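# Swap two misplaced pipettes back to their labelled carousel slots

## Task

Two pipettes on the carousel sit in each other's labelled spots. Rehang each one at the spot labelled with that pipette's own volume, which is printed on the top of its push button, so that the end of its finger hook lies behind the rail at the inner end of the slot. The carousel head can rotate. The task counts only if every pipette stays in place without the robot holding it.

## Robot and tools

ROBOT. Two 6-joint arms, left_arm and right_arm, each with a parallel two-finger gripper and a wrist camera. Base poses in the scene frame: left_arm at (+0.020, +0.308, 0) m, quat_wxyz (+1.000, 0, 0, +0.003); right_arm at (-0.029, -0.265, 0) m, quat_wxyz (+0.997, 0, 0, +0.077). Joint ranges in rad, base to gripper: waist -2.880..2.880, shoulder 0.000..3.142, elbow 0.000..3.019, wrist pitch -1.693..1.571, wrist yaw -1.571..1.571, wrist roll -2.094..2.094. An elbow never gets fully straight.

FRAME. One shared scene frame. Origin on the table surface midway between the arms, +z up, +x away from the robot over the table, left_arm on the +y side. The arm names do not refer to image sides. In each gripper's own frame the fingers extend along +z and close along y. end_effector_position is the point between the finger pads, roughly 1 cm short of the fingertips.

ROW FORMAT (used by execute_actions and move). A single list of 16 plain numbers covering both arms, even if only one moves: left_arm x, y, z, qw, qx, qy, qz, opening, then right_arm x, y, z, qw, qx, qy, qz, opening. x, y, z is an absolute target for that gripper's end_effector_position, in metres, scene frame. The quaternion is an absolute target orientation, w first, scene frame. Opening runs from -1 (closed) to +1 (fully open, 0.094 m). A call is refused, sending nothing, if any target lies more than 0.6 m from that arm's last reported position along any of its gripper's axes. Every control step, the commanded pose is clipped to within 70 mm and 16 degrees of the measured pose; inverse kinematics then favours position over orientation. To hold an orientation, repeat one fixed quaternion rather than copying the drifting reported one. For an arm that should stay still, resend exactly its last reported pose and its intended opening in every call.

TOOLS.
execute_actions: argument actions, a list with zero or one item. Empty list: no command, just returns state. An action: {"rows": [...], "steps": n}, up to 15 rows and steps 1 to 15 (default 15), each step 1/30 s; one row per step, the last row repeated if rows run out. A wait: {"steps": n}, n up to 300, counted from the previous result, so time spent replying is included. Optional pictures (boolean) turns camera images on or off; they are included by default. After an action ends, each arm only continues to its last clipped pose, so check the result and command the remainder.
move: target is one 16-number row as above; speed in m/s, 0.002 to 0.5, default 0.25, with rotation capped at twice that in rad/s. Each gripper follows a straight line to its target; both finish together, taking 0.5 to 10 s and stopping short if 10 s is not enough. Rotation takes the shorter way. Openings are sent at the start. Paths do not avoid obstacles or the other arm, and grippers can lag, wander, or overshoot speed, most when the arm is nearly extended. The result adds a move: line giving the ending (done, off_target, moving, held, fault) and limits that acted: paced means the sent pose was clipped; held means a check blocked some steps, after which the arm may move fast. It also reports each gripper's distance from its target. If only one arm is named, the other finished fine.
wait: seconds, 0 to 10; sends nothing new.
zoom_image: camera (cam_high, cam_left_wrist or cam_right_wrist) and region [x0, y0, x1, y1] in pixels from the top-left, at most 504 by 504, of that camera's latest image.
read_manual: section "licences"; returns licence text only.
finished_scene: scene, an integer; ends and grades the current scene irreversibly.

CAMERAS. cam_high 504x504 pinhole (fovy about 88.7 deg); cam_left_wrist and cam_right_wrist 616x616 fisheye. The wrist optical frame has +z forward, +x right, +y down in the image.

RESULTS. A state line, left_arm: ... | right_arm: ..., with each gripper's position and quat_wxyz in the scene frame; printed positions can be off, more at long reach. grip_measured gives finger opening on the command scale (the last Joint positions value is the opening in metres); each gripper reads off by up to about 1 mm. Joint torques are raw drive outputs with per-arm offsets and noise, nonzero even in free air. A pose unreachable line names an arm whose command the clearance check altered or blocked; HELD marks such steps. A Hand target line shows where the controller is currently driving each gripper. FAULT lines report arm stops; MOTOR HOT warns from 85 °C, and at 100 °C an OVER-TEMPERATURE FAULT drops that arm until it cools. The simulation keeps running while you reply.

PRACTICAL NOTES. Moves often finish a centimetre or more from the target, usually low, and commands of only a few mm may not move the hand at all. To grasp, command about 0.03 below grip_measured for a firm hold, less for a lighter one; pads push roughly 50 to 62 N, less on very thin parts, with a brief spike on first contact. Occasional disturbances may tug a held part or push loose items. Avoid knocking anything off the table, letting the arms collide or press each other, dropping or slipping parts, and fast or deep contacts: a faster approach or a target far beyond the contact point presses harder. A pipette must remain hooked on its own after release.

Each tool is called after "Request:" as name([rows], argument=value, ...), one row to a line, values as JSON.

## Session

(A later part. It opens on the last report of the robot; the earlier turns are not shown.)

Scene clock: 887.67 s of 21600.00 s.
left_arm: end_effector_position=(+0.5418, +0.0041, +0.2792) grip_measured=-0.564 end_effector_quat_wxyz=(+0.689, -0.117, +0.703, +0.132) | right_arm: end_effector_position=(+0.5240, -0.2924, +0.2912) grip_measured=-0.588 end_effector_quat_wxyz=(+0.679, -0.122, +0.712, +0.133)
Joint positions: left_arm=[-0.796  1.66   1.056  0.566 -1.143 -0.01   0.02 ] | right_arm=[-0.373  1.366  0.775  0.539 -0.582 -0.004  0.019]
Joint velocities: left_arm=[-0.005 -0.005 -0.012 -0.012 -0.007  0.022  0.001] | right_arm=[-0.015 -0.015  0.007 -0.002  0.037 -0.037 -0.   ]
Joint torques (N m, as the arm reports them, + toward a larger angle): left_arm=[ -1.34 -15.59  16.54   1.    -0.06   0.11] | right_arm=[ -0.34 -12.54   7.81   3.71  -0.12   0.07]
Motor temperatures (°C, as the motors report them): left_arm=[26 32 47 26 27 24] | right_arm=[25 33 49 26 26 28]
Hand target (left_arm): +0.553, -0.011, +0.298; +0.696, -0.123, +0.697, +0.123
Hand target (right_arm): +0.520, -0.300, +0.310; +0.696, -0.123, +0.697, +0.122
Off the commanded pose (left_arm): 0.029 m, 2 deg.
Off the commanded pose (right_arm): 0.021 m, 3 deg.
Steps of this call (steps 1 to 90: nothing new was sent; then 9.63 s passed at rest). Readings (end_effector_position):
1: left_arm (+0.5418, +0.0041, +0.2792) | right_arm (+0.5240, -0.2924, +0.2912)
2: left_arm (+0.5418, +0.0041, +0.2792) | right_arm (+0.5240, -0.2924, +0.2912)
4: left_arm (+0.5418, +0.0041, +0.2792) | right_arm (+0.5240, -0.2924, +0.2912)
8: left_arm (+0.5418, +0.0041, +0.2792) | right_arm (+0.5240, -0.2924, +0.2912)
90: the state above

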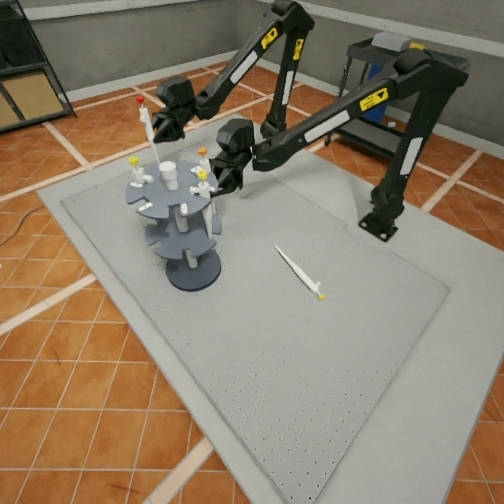

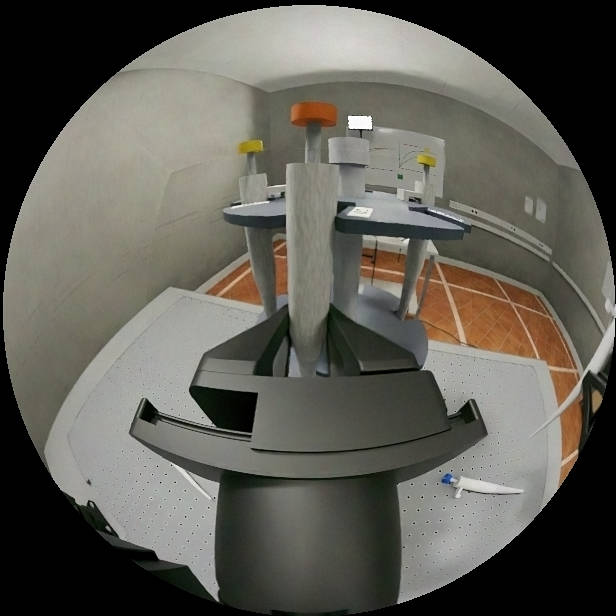

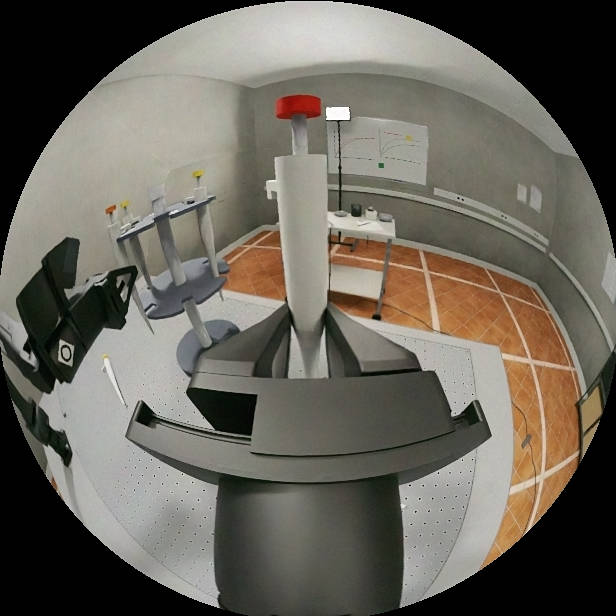

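Request:
move(target=[0.47, 0.012, 0.30, 0.6964, -0.1228, 0.6964, 0.1228, -0.62, 0.52, -0.30, 0.31, 0.6964, -0.1228, 0.6964, 0.1228, -0.64], speed=0.1)

Scene clock: 891.43 s of 21600.00 s.
left_arm: end_effector_position=(+0.4750, +0.0110, +0.2979) grip_measured=-0.564 end_effector_quat_wxyz=(+0.693, -0.122, +0.699, +0.125) | right_arm: end_effector_position=(+0.5240, -0.2924, +0.2912) grip_measured=-0.588 end_effector_quat_wxyz=(+0.679, -0.122, +0.712, +0.133)
Joint positions: left_arm=[-0.888  1.516  0.93   0.566 -1.232 -0.014  0.02 ] | right_arm=[-0.373  1.366  0.775  0.539 -0.582 -0.004  0.019]
Joint velocities: left_arm=[-0.005 -0.015 -0.007  0.007 -0.051  0.022  0.   ] | right_arm=[-0.005  0.005  0.002 -0.002  0.022  0.007 -0.001]
Joint torques (N m, as the arm reports them, + toward a larger angle): left_arm=[ -1.33 -16.36   8.85   1.99  -0.12   0.13] | right_arm=[ -0.25 -12.9    7.89   3.66  -0.09   0.04]
Motor temperatures (°C, as the motors report them): left_arm=[26 32 47 26 27 24] | right_arm=[25 33 48 26 26 28]
Hand target (left_arm): +0.470, +0.013, +0.300; +0.696, -0.123, +0.697, +0.123
Hand target (right_arm): +0.520, -0.300, +0.310; +0.696, -0.123, +0.697, +0.122
Off the commanded pose (left_arm): 0.006 m, 1 deg.
Off the commanded pose (right_arm): 0.021 m, 3 deg.
move: off_target (right_arm)

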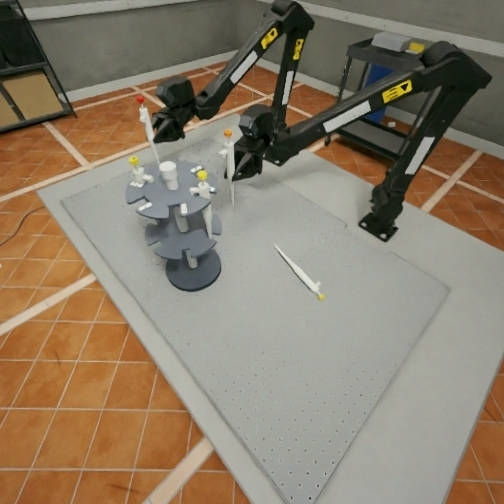

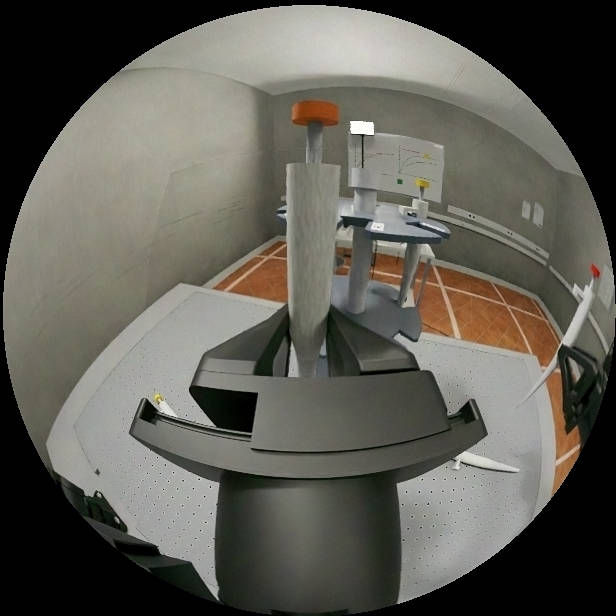

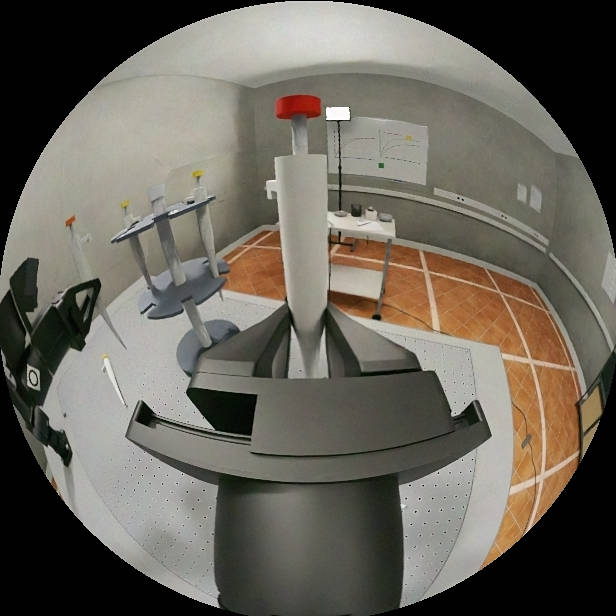

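Request:
move(target=[0.60, 0.25, 0.315, 0.5610, 0.4305, 0.5610, -0.4305, -0.62, 0.47, 0.008, 0.315, 0.6830, 0.1830, 0.6830, -0.1830, -0.64], speed=0.2)

Scene clock: 904.83 s of 21600.00 s.
left_arm: end_effector_position=(+0.5899, +0.2416, +0.3013) grip_measured=-0.564 end_effector_quat_wxyz=(+0.558, +0.428, +0.563, -0.434) | right_arm: end_effector_position=(+0.4642, -0.0095, +0.2991) grip_measured=-0.588 end_effector_quat_wxyz=(+0.675, +0.174, +0.690, -0.195)
Joint positions: left_arm=[ 0.181  1.687  1.145  0.535  1.498 -0.004  0.02 ] | right_arm=[0.629 1.57  1.006 0.514 1.311 0.013 0.019]
Joint velocities: left_arm=[-0.005 -0.005 -0.007 -0.002  0.022 -0.037 -0.001] | right_arm=[-0.005  0.005 -0.012  0.007 -0.007 -0.022 -0.001]
Joint torques (N m, as the arm reports them, + toward a larger angle): left_arm=[ -0.16 -16.34  15.78   0.65   0.1   -0.06] | right_arm=[  1.44 -11.78  12.14   1.24   0.19   0.08]
Motor temperatures (°C, as the motors report them): left_arm=[26 32 44 27 27 24] | right_arm=[25 33 49 26 26 28]
Hand target (left_arm): +0.604, +0.247, +0.315; +0.563, +0.432, +0.559, -0.429
Hand target (right_arm): +0.472, +0.005, +0.316; +0.681, +0.183, +0.685, -0.183
Off the commanded pose (left_arm): 0.019 m, 1 deg.
Off the commanded pose (right_arm): 0.024 m, 2 deg.
After step 90, 5.87 s passed at rest.
move: off_target (left_arm, right_arm)

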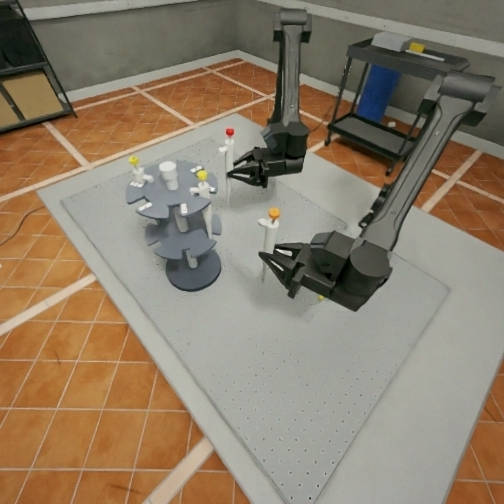

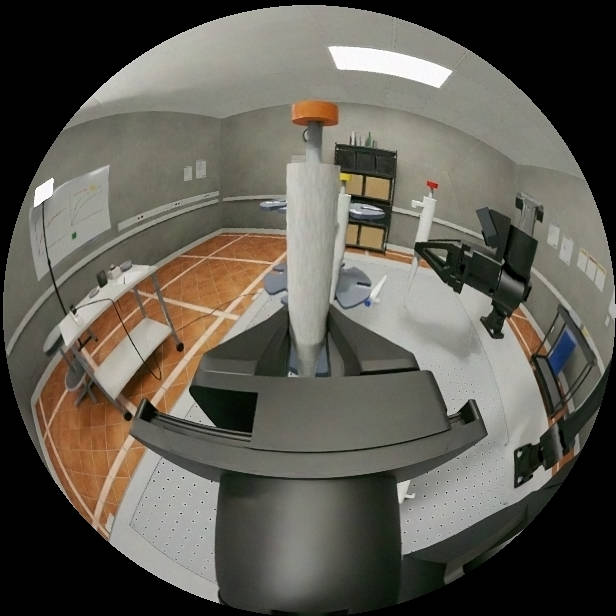

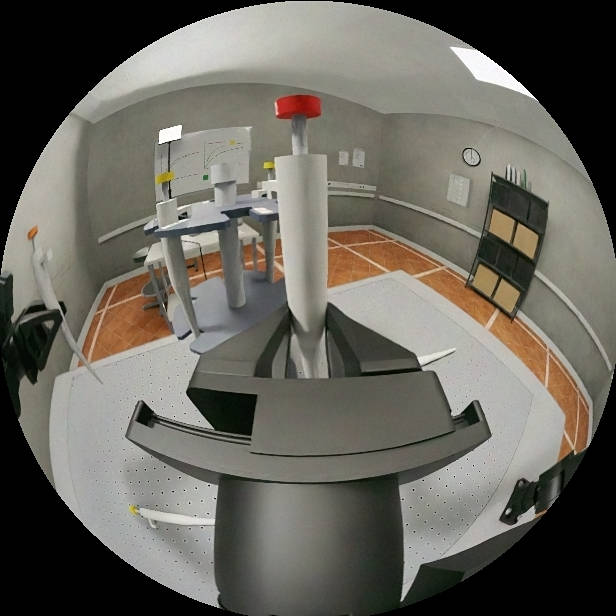

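Request:
zoom_image(camera="cam_right_wrist", region=[130, 130, 340, 270])

Request:
zoom_image(camera="cam_high", region=[110, 120, 270, 240])

Region (130, 130, 340, 270) of cam_right_wrist's 616x616 image, scaled by 2.400, with more detail than that image has.

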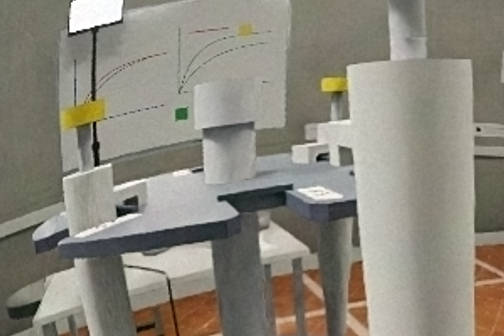

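Region (110, 120, 270, 240) of cam_high's 504x504 image, scaled by 3.150, with more detail than that image has; it fills the top 378 rows of this view, and the rest is white.

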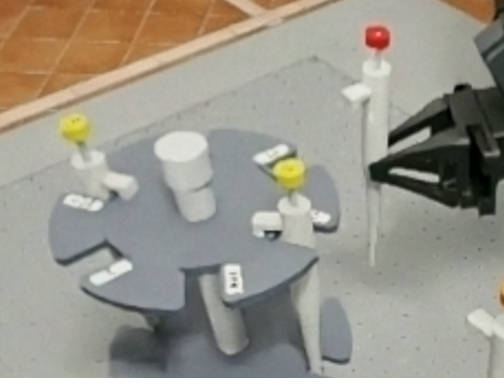

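Request:
move(target=[0.60, 0.25, 0.315, 0.5610, 0.4305, 0.5610, -0.4305, -0.62, 0.505, 0.028, 0.32, 0.678, 0.2008, 0.678, -0.2008, -0.64], speed=0.1)

Scene clock: 915.70 s of 21600.00 s.
left_arm: end_effector_position=(+0.5889, +0.2430, +0.3013) grip_measured=-0.564 end_effector_quat_wxyz=(+0.556, +0.427, +0.564, -0.437) | right_arm: end_effector_position=(+0.4939, +0.0177, +0.3073) grip_measured=-0.588 end_effector_quat_wxyz=(+0.676, +0.195, +0.681, -0.202)
Joint positions: left_arm=[ 0.185  1.687  1.145  0.535  1.506 -0.012  0.02 ] | right_arm=[0.629 1.674 1.151 0.505 1.353 0.006 0.019]
Joint velocities: left_arm=[-0.015 -0.015  0.012 -0.012 -0.095 -0.051 -0.   ] | right_arm=[-0.015  0.005 -0.007 -0.027  0.051 -0.022 -0.002]
Joint torques (N m, as the arm reports them, + toward a larger angle): left_arm=[ -0.19 -17.49  14.58   0.92   0.05  -0.01] | right_arm=[  0.69 -14.24  12.17   1.11   0.14  -0.11]
Motor temperatures (°C, as the motors report them): left_arm=[26 32 46 26 27 24] | right_arm=[25 33 51 25 26 28]
Hand target (left_arm): +0.599, +0.250, +0.315; +0.561, +0.430, +0.561, -0.431
Hand target (right_arm): +0.504, +0.027, +0.321; +0.678, +0.200, +0.678, -0.201
Off the commanded pose (left_arm): 0.019 m, 1 deg.
Off the commanded pose (right_arm): 0.020 m, 1 deg.
After step 90, 6.93 s passed at rest.
move: off_target (left_arm, right_arm)

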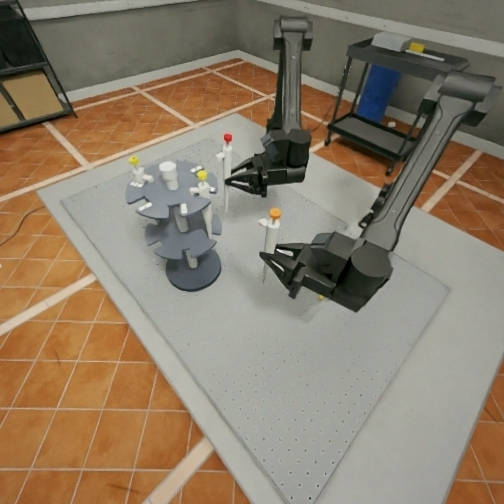

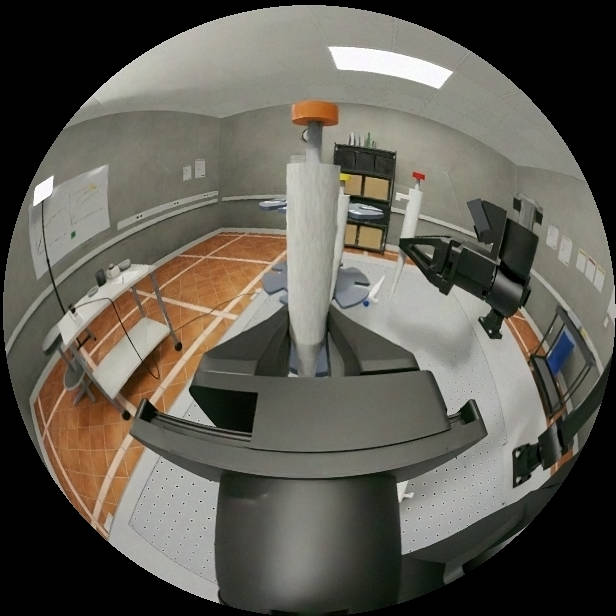

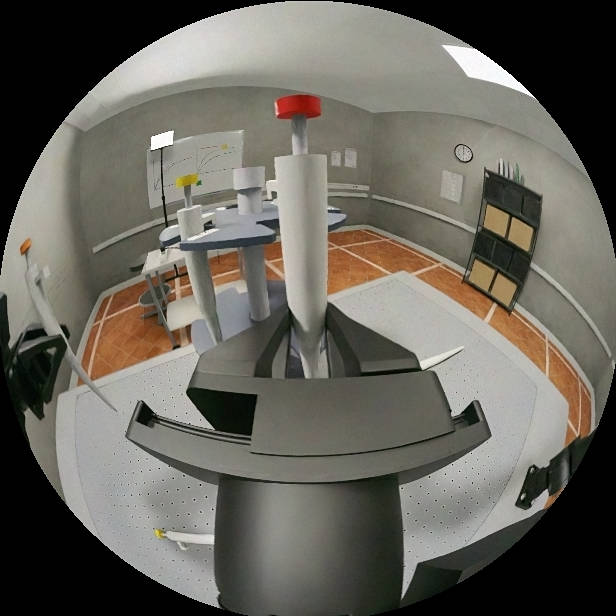

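Request:
move(target=[0.60, 0.25, 0.315, 0.5610, 0.4305, 0.5610, -0.4305, -0.62, 0.545, 0.014, 0.316, 0.678, 0.2008, 0.678, -0.2008, -0.64], speed=0.08)

Scene clock: 921.43 s of 21600.00 s.
left_arm: end_effector_position=(+0.5888, +0.2429, +0.3013) grip_measured=-0.564 end_effector_quat_wxyz=(+0.555, +0.427, +0.564, -0.437) | right_arm: end_effector_position=(+0.5289, +0.0086, +0.3006) grip_measured=-0.588 end_effector_quat_wxyz=(+0.675, +0.193, +0.683, -0.203)
Joint positions: left_arm=[ 0.185  1.687  1.145  0.535  1.506 -0.013  0.02 ] | right_arm=[0.572 1.725 1.203 0.499 1.294 0.005 0.019]
Joint velocities: left_arm=[ 0.005 -0.015  0.002 -0.002  0.022  0.007 -0.   ] | right_arm=[-0.005  0.005 -0.002  0.017  0.007 -0.007  0.001]
Joint torques (N m, as the arm reports them, + toward a larger angle): left_arm=[ -0.1  -17.33  14.45   0.84   0.09  -0.04] | right_arm=[  0.11 -14.92  12.49   1.28  -0.14  -0.08]
Motor temperatures (°C, as the motors report them): left_arm=[26 32 46 26 27 24] | right_arm=[25 33 52 25 26 28]
Hand target (left_arm): +0.599, +0.250, +0.315; +0.561, +0.430, +0.561, -0.431
Hand target (right_arm): +0.544, +0.013, +0.316; +0.679, +0.201, +0.678, -0.201
Off the commanded pose (left_arm): 0.019 m, 1 deg.
Off the commanded pose (right_arm): 0.023 m, 1 deg.
After step 90, 1.70 s passed at rest.
move: off_target (left_arm, right_arm)

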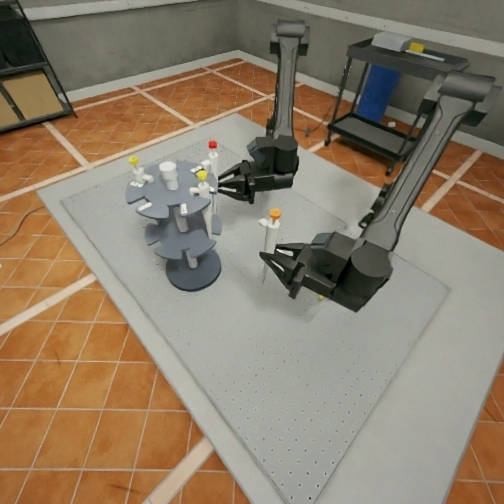

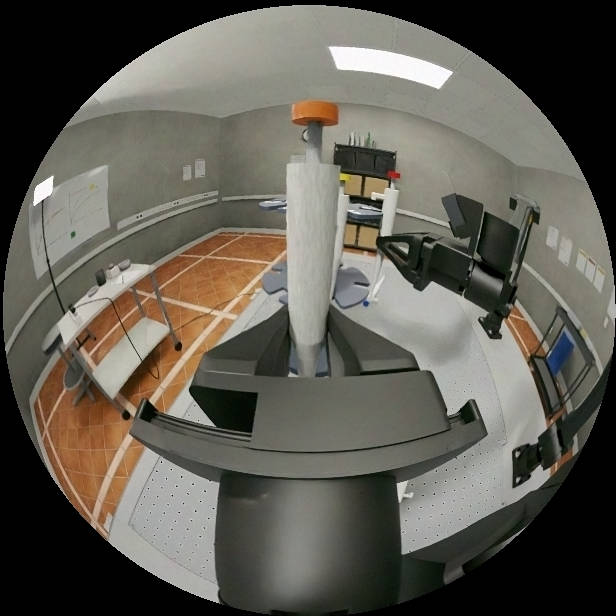

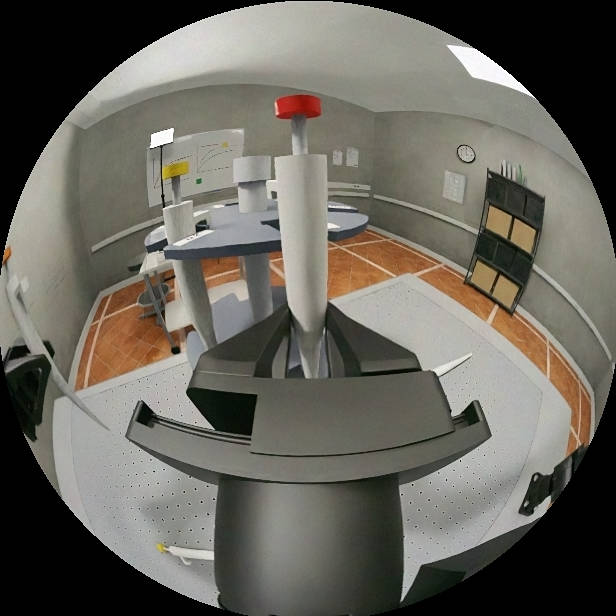

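Request:
zoom_image(camera="cam_high", region=[120, 130, 260, 230])

Request:
zoom_image(camera="cam_right_wrist", region=[200, 150, 400, 290])

Region (120, 130, 260, 230) of cam_high's 504x504 image, scaled by 3.600, with more detail than that image has; it fills the top 360 rows of this view, and the rest is white.

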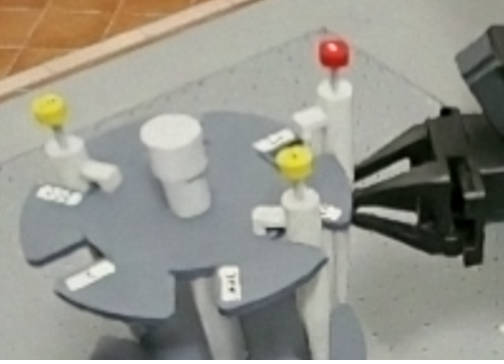

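Region (200, 150, 400, 290) of cam_right_wrist's 616x616 image, scaled by 2.520, with more detail than that image has; it fills the top 353 rows of this view, and the rest is white.

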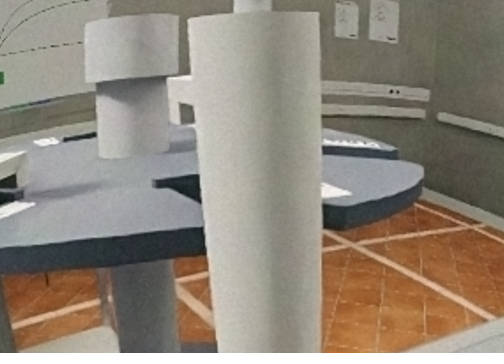

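Request:
move(target=[0.60, 0.25, 0.315, 0.5610, 0.4305, 0.5610, -0.4305, -0.62, 0.577, 0.011, 0.318, 0.678, 0.2008, 0.678, -0.2008, -0.64], speed=0.08)

Scene clock: 927.43 s of 21600.00 s.
left_arm: end_effector_position=(+0.5888, +0.2429, +0.3013) grip_measured=-0.564 end_effector_quat_wxyz=(+0.555, +0.427, +0.564, -0.437) | right_arm: end_effector_position=(+0.5600, +0.0070, +0.3040) grip_measured=-0.588 end_effector_quat_wxyz=(+0.675, +0.193, +0.683, -0.202)
Joint positions: left_arm=[ 0.185  1.687  1.145  0.535  1.506 -0.014  0.02 ] | right_arm=[0.534 1.772 1.279 0.473 1.254 0.005 0.019]
Joint velocities: left_arm=[ 0.005 -0.005 -0.017  0.002  0.007 -0.022  0.   ] | right_arm=[ 0.005  0.005 -0.022  0.007  0.051  0.007  0.001]
Joint torques (N m, as the arm reports them, + toward a larger angle): left_arm=[ -0.06 -17.57  14.46   0.83   0.05  -0.03] | right_arm=[ -0.4  -16.12  12.67   1.21  -0.13  -0.09]
Motor temperatures (°C, as the motors report them): left_arm=[26 32 46 26 27 24] | right_arm=[25 33 53 25 26 28]
Hand target (left_arm): +0.599, +0.250, +0.315; +0.561, +0.430, +0.561, -0.431
Hand target (right_arm): +0.575, +0.010, +0.318; +0.679, +0.200, +0.678, -0.201
Off the commanded pose (left_arm): 0.019 m, 1 deg.
Off the commanded pose (right_arm): 0.022 m, 1 deg.
After step 90, 2.00 s passed at rest.
move: off_target (left_arm, right_arm)

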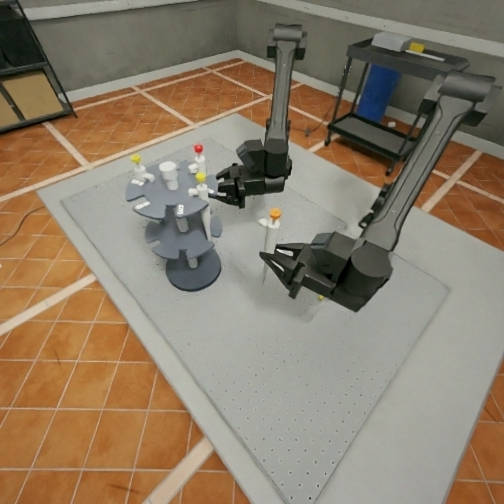

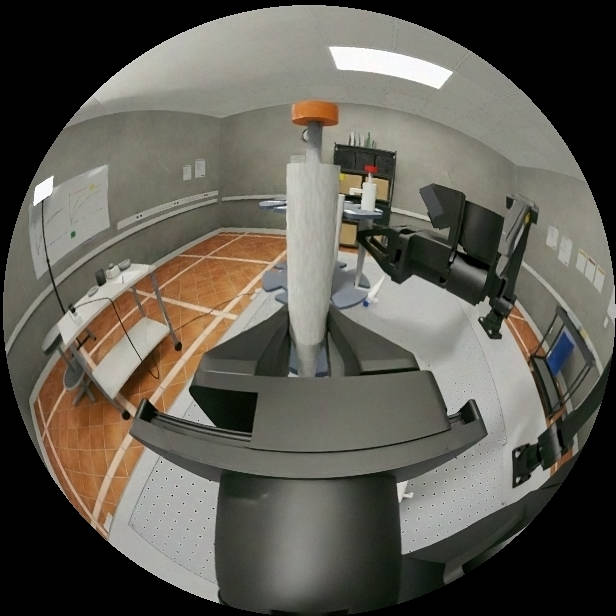

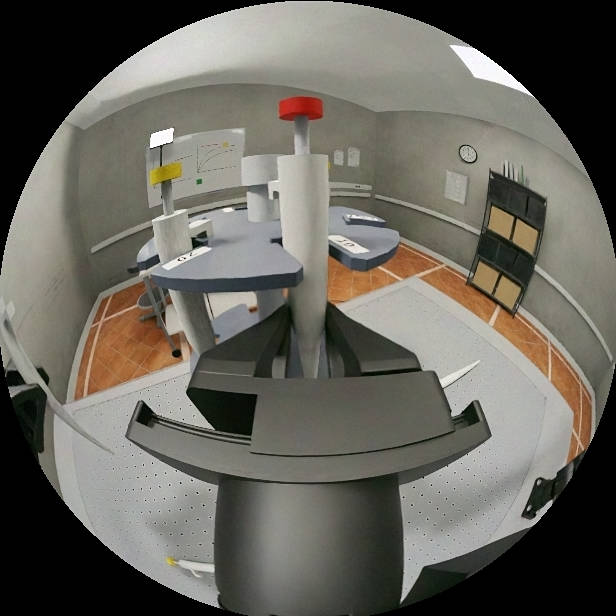

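Request:
move(target=[0.60, 0.25, 0.315, 0.5610, 0.4305, 0.5610, -0.4305, -0.62, 0.574, -0.036, 0.308, 0.7069, 0.0185, 0.7069, -0.0185, -0.64], speed=0.13)

Scene clock: 933.07 s of 21600.00 s.
left_arm: end_effector_position=(+0.5888, +0.2429, +0.3013) grip_measured=-0.564 end_effector_quat_wxyz=(+0.555, +0.427, +0.564, -0.437) | right_arm: end_effector_position=(+0.5712, -0.0243, +0.2941) grip_measured=-0.588 end_effector_quat_wxyz=(+0.697, +0.012, +0.716, -0.018)
Joint positions: left_arm=[ 0.185  1.687  1.145  0.535  1.506 -0.014  0.02 ] | right_arm=[0.372 1.597 1.027 0.538 0.567 0.008 0.019]
Joint velocities: left_arm=[-0.005  0.015 -0.012  0.007  0.022  0.051 -0.   ] | right_arm=[-0.005  0.005 -0.007  0.007 -0.007  0.022  0.001]
Joint torques (N m, as the arm reports them, + toward a larger angle): left_arm=[ -0.06 -17.26  14.47   0.76   0.08  -0.07] | right_arm=[ -0.28 -15.86   7.61   3.63  -0.25  -0.12]
Motor temperatures (°C, as the motors report them): left_arm=[26 32 46 26 27 24] | right_arm=[25 33 53 25 26 28]
Hand target (left_arm): +0.599, +0.250, +0.315; +0.561, +0.430, +0.561, -0.431
Hand target (right_arm): +0.573, -0.036, +0.307; +0.708, +0.018, +0.706, -0.019
Off the commanded pose (left_arm): 0.019 m, 1 deg.
Off the commanded pose (right_arm): 0.018 m, 2 deg.
After step 90, 0.17 s passed at rest.
move: off_target (left_arm, right_arm)

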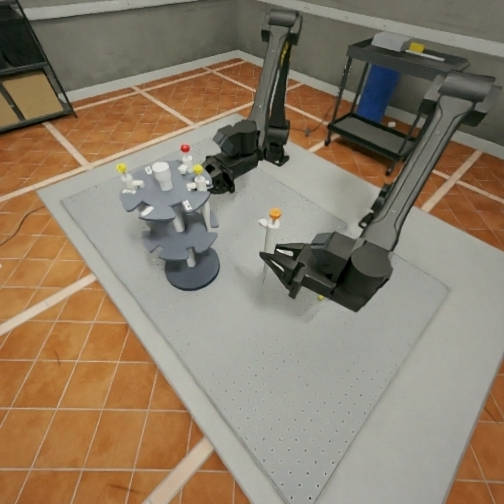

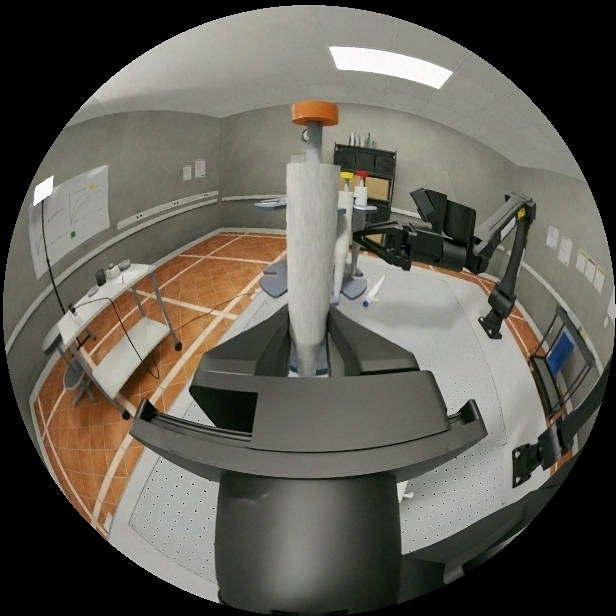

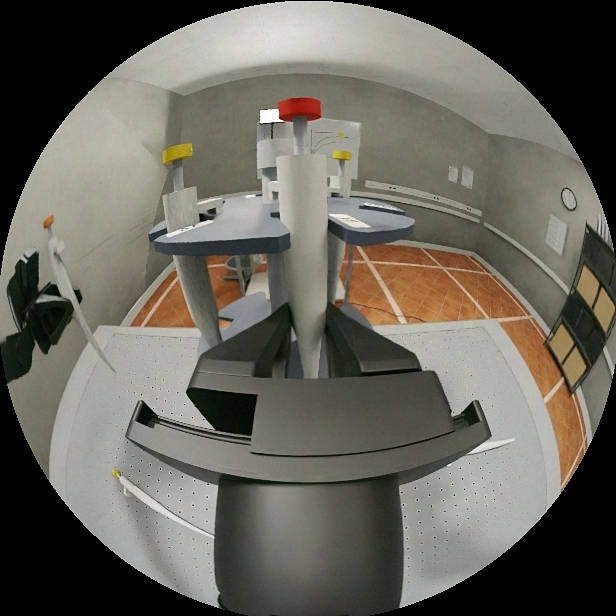

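Request:
move(target=[0.60, 0.25, 0.315, 0.5610, 0.4305, 0.5610, -0.4305, -0.62, 0.583, -0.076, 0.31, 0.6876, -0.1651, 0.6876, 0.1651, -0.64], speed=0.13)

Scene clock: 939.13 s of 21600.00 s.
left_arm: end_effector_position=(+0.5888, +0.2429, +0.3013) grip_measured=-0.564 end_effector_quat_wxyz=(+0.555, +0.427, +0.564, -0.437) | right_arm: end_effector_position=(+0.5808, -0.0671, +0.2851) grip_measured=-0.588 end_effector_quat_wxyz=(+0.668, -0.168, +0.705, +0.170)
Joint positions: left_arm=[ 0.185  1.687  1.145  0.535  1.506 -0.014  0.02 ] | right_arm=[ 0.1    1.55   0.959  0.538 -0.228  0.003  0.019]
Joint velocities: left_arm=[ 0.005  0.005 -0.012  0.002 -0.037  0.037 -0.   ] | right_arm=[ 0.005 -0.005 -0.022 -0.007 -0.007  0.022 -0.001]
Joint torques (N m, as the arm reports them, + toward a larger angle): left_arm=[  0.15 -17.19  14.57   0.89   0.09  -0.07] | right_arm=[ -0.66 -15.72   8.39   3.83  -0.15  -0.09]
Motor temperatures (°C, as the motors report them): left_arm=[26 32 46 26 27 24] | right_arm=[25 34 51 25 26 28]
Hand target (left_arm): +0.599, +0.250, +0.315; +0.561, +0.430, +0.561, -0.431
Hand target (right_arm): +0.581, -0.075, +0.309; +0.689, -0.166, +0.686, +0.165
Off the commanded pose (left_arm): 0.019 m, 1 deg.
Off the commanded pose (right_arm): 0.027 m, 3 deg.
After step 90, 0.73 s passed at rest.
move: off_target (left_arm, right_arm)

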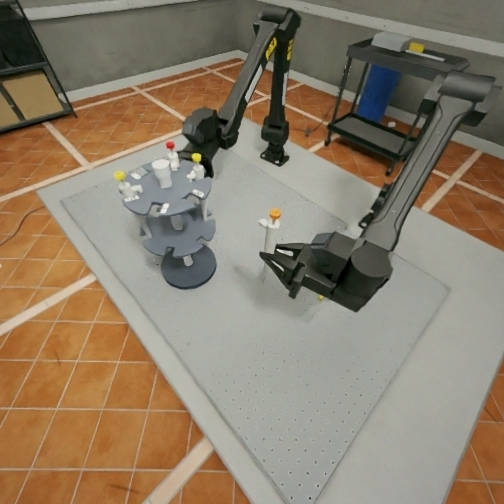

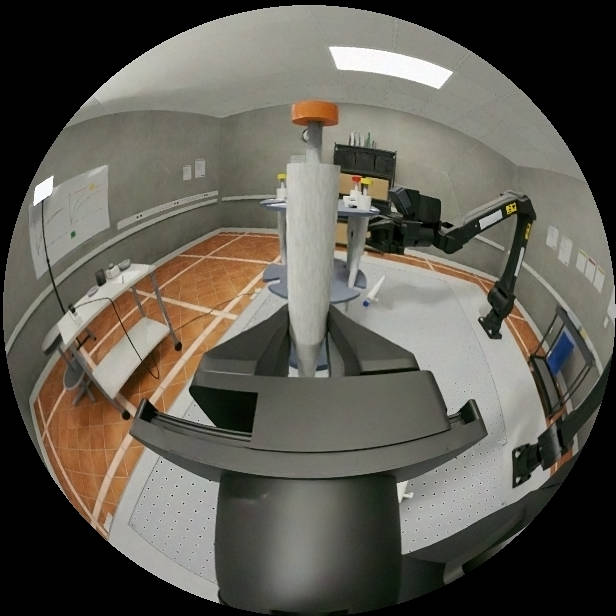

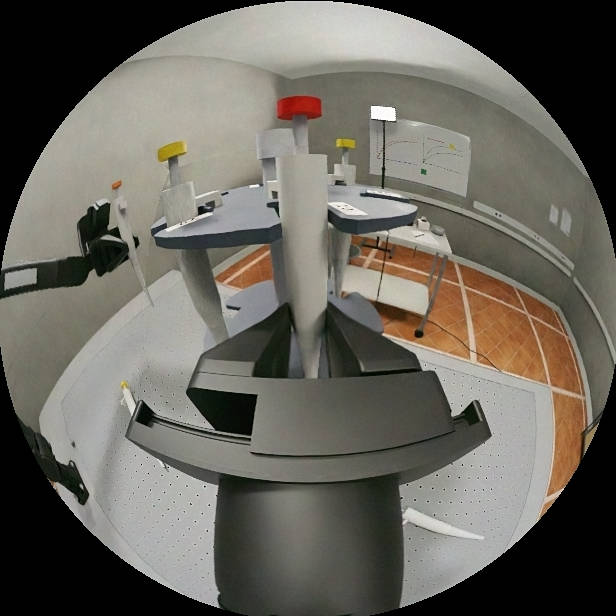

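Request:
zoom_image(camera="cam_high", region=[90, 120, 270, 300])

Region (90, 120, 270, 300) of cam_high's 504x504 image, scaled by 2.800, with more detail than that image has.

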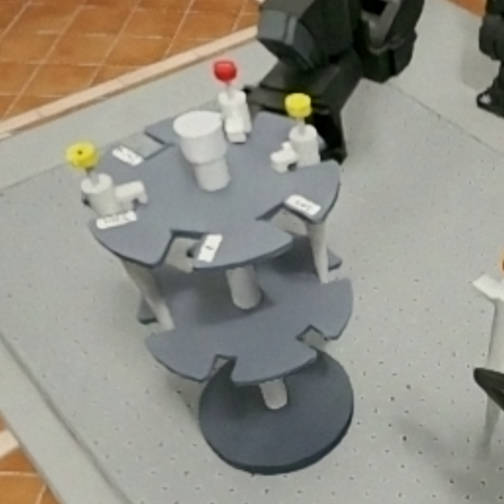

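Request:
move(target=[0.60, 0.25, 0.315, 0.5610, 0.4305, 0.5610, -0.4305, -0.62, 0.622, -0.072, 0.315, 0.6511, -0.2758, 0.6511, 0.2758, -0.64], speed=0.1)

Scene clock: 949.80 s of 21600.00 s.
left_arm: end_effector_position=(+0.5888, +0.2429, +0.3013) grip_measured=-0.564 end_effector_quat_wxyz=(+0.555, +0.427, +0.564, -0.437) | right_arm: end_effector_position=(+0.5995, -0.0730, +0.2874) grip_measured=-0.588 end_effector_quat_wxyz=(+0.634, -0.270, +0.667, +0.281)
Joint positions: left_arm=[ 0.185  1.687  1.145  0.535  1.506 -0.014  0.02 ] | right_arm=[-0.019  1.646  1.078  0.521 -0.666  0.003  0.019]
Joint velocities: left_arm=[-0.005  0.005 -0.012 -0.012 -0.051  0.007  0.   ] | right_arm=[ 0.015 -0.005 -0.007  0.017 -0.051  0.051 -0.   ]
Joint torques (N m, as the arm reports them, + toward a larger angle): left_arm=[  0.21 -16.79  14.47   0.91   0.06  -0.05] | right_arm=[  0.37 -13.98  13.77   1.75  -0.25   0.  ]
Motor temperatures (°C, as the motors report them): left_arm=[26 32 46 26 27 24] | right_arm=[25 34 51 26 26 28]
Hand target (left_arm): +0.599, +0.250, +0.315; +0.561, +0.430, +0.561, -0.431
Hand target (right_arm): +0.618, -0.073, +0.316; +0.652, -0.276, +0.650, +0.275
Off the commanded pose (left_arm): 0.019 m, 1 deg.
Off the commanded pose (right_arm): 0.036 m, 3 deg.
After step 90, 5.70 s passed at rest.
move: off_target (left_arm, right_arm)

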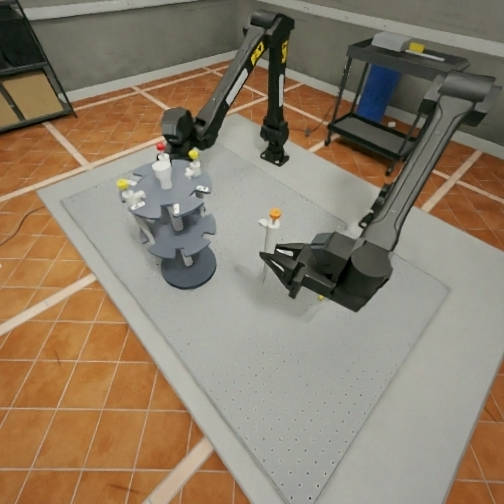

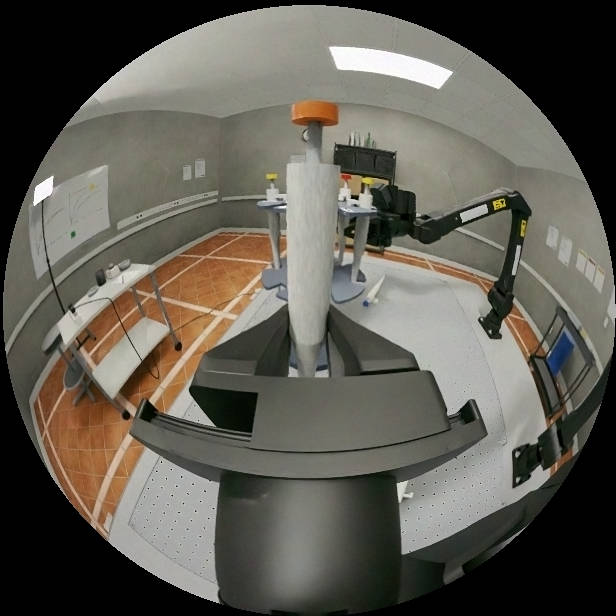

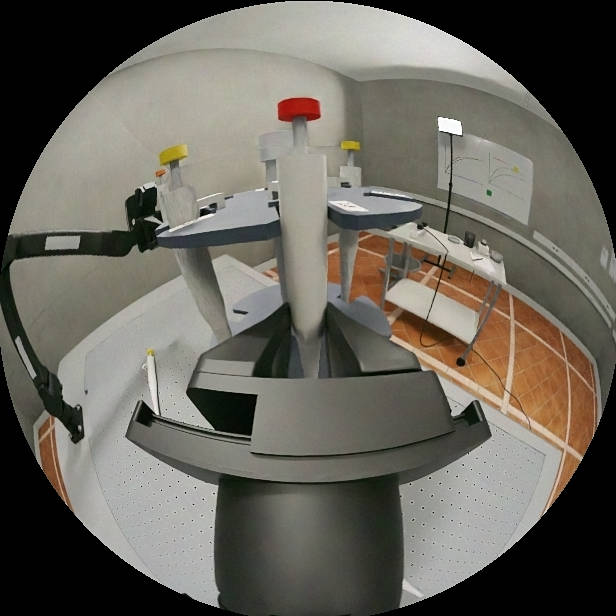

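Request:
move(target=[0.60, 0.25, 0.315, 0.5610, 0.4305, 0.5610, -0.4305, -0.62, 0.652, -0.078, 0.315, 0.6184, -0.3428, 0.6184, 0.3428, -0.64], speed=0.1)

Scene clock: 953.83 s of 21600.00 s.
left_arm: end_effector_position=(+0.5888, +0.2429, +0.3013) grip_measured=-0.564 end_effector_quat_wxyz=(+0.555, +0.427, +0.564, -0.437) | right_arm: end_effector_position=(+0.6344, -0.0817, +0.2920) grip_measured=-0.588 end_effector_quat_wxyz=(+0.606, -0.333, +0.633, +0.347)
Joint positions: left_arm=[ 0.185  1.687  1.145  0.535  1.506 -0.014  0.02 ] | right_arm=[-0.085  1.777  1.263  0.474 -0.935  0.003  0.019]
Joint velocities: left_arm=[-0.015 -0.024 -0.012 -0.007  0.066 -0.022  0.001] | right_arm=[-0.005 -0.005 -0.007 -0.007 -0.007  0.081 -0.002]
Joint torques (N m, as the arm reports them, + toward a larger angle): left_arm=[ -0.36 -16.92  14.5    0.89   0.08  -0.04] | right_arm=[  0.9  -16.37  13.45   1.66  -0.35   0.04]
Motor temperatures (°C, as the motors report them): left_arm=[26 32 46 26 27 24] | right_arm=[25 34 52 25 26 28]
Hand target (left_arm): +0.599, +0.250, +0.315; +0.561, +0.430, +0.561, -0.431
Hand target (right_arm): +0.649, -0.079, +0.316; +0.619, -0.342, +0.618, +0.343
Off the commanded pose (left_arm): 0.019 m, 1 deg.
Off the commanded pose (right_arm): 0.029 m, 3 deg.
move: off_target (left_arm, right_arm)

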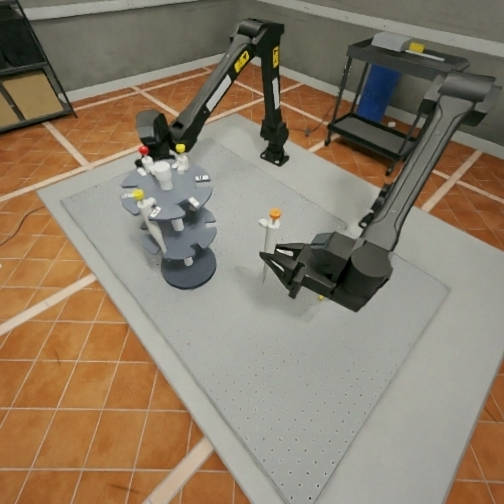

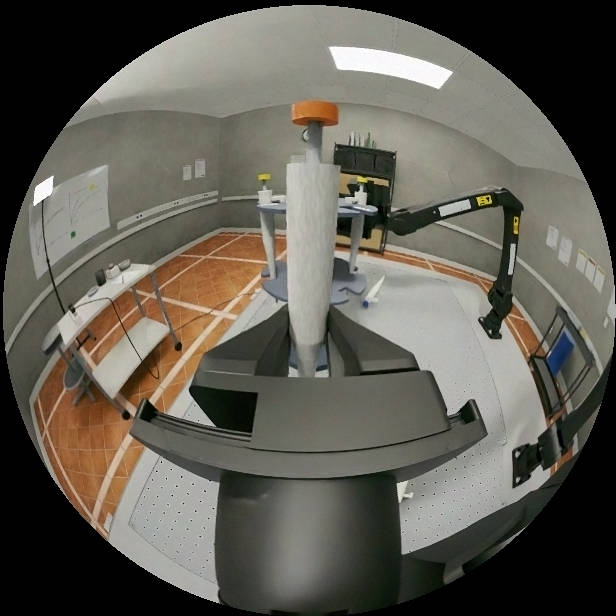

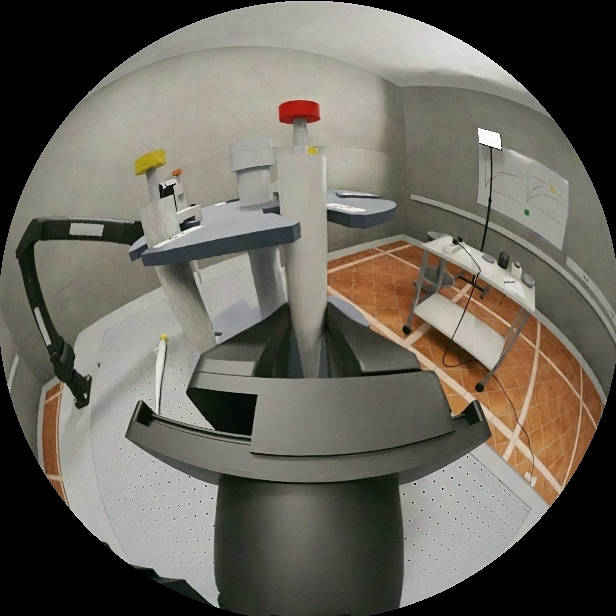

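Request:
zoom_image(camera="cam_high", region=[90, 110, 270, 290])

Request:
zoom_image(camera="cam_right_wrist", region=[200, 120, 400, 280])

Region (90, 110, 270, 290) of cam_high's 504x504 image, scaled by 2.800, with more detail than that image has.

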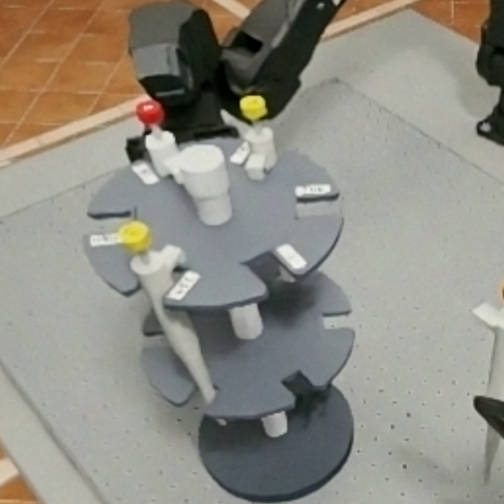

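Region (200, 120, 400, 280) of cam_right_wrist's 616x616 image, scaled by 2.520, with more detail than that image has; it fills the top 403 rows of this view, and the rest is white.

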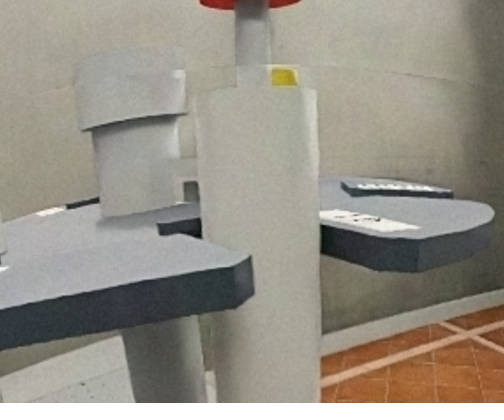

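Request:
move(target=[0.645, 0.17, 0.318, 0.5685, 0.4205, 0.5685, -0.4205, -0.62, 0.645, -0.067, 0.297, 0.6184, -0.3428, 0.6184, 0.3428, -0.64], speed=0.08)

Scene clock: 972.60 s of 21600.00 s.
left_arm: end_effector_position=(+0.6272, +0.1710, +0.3060) grip_measured=-0.564 end_effector_quat_wxyz=(+0.563, +0.413, +0.575, -0.427) | right_arm: end_effector_position=(+0.6366, -0.0829, +0.2914) grip_measured=-0.588 end_effector_quat_wxyz=(+0.609, -0.329, +0.635, +0.342)
Joint positions: left_arm=[ 0.043  1.73   1.222  0.496  1.322 -0.014  0.02 ] | right_arm=[-0.085  1.779  1.263  0.478 -0.921  0.003  0.019]
Joint velocities: left_arm=[-0.005  0.015  0.017 -0.022  0.022 -0.022  0.   ] | right_arm=[-0.005 -0.005 -0.007  0.017 -0.022 -0.007  0.   ]
Joint torques (N m, as the arm reports them, + toward a larger angle): left_arm=[ -0.8  -16.95  16.13   0.72  -0.11   0.07] | right_arm=[  2.33 -15.45  10.84   3.74  -0.11  -0.04]
Motor temperatures (°C, as the motors report them): left_arm=[26 32 47 26 27 24] | right_arm=[25 34 55 25 26 28]
Hand target (left_arm): +0.643, +0.170, +0.318; +0.569, +0.420, +0.568, -0.421
Hand target (right_arm): +0.644, -0.067, +0.297; +0.618, -0.343, +0.619, +0.343
Off the commanded pose (left_arm): 0.021 m, 1 deg.
Off the commanded pose (right_arm): 0.019 m, 3 deg.
After step 90, 14.23 s passed at rest.
move: off_target (left_arm, right_arm)

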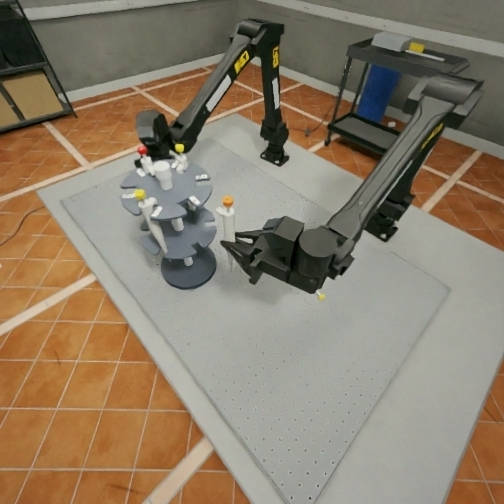

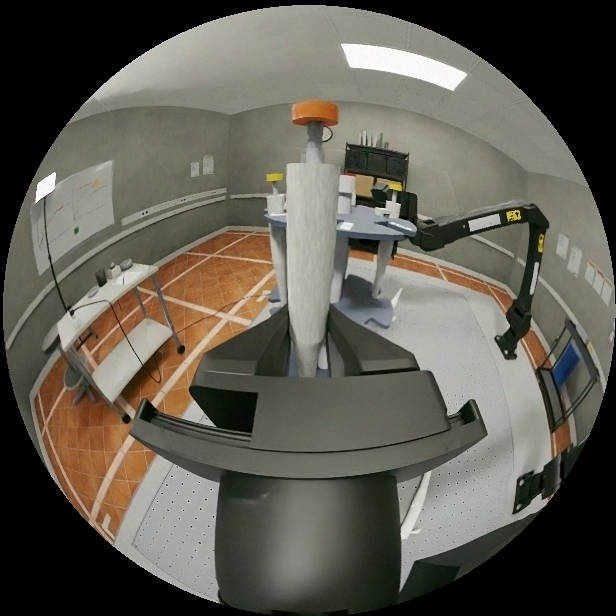

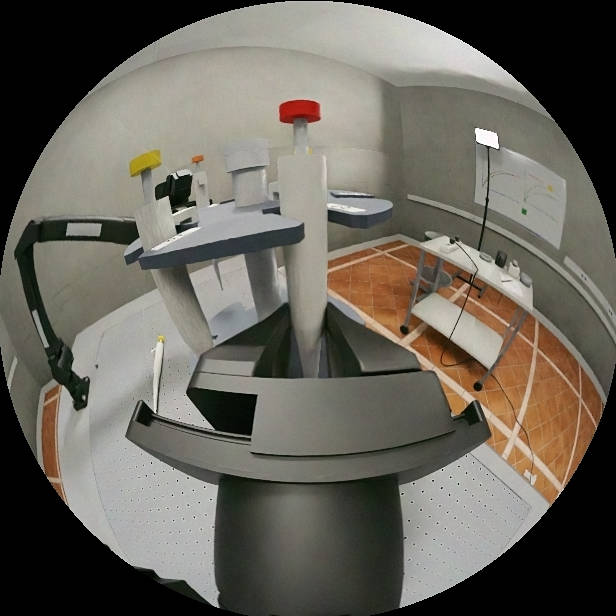

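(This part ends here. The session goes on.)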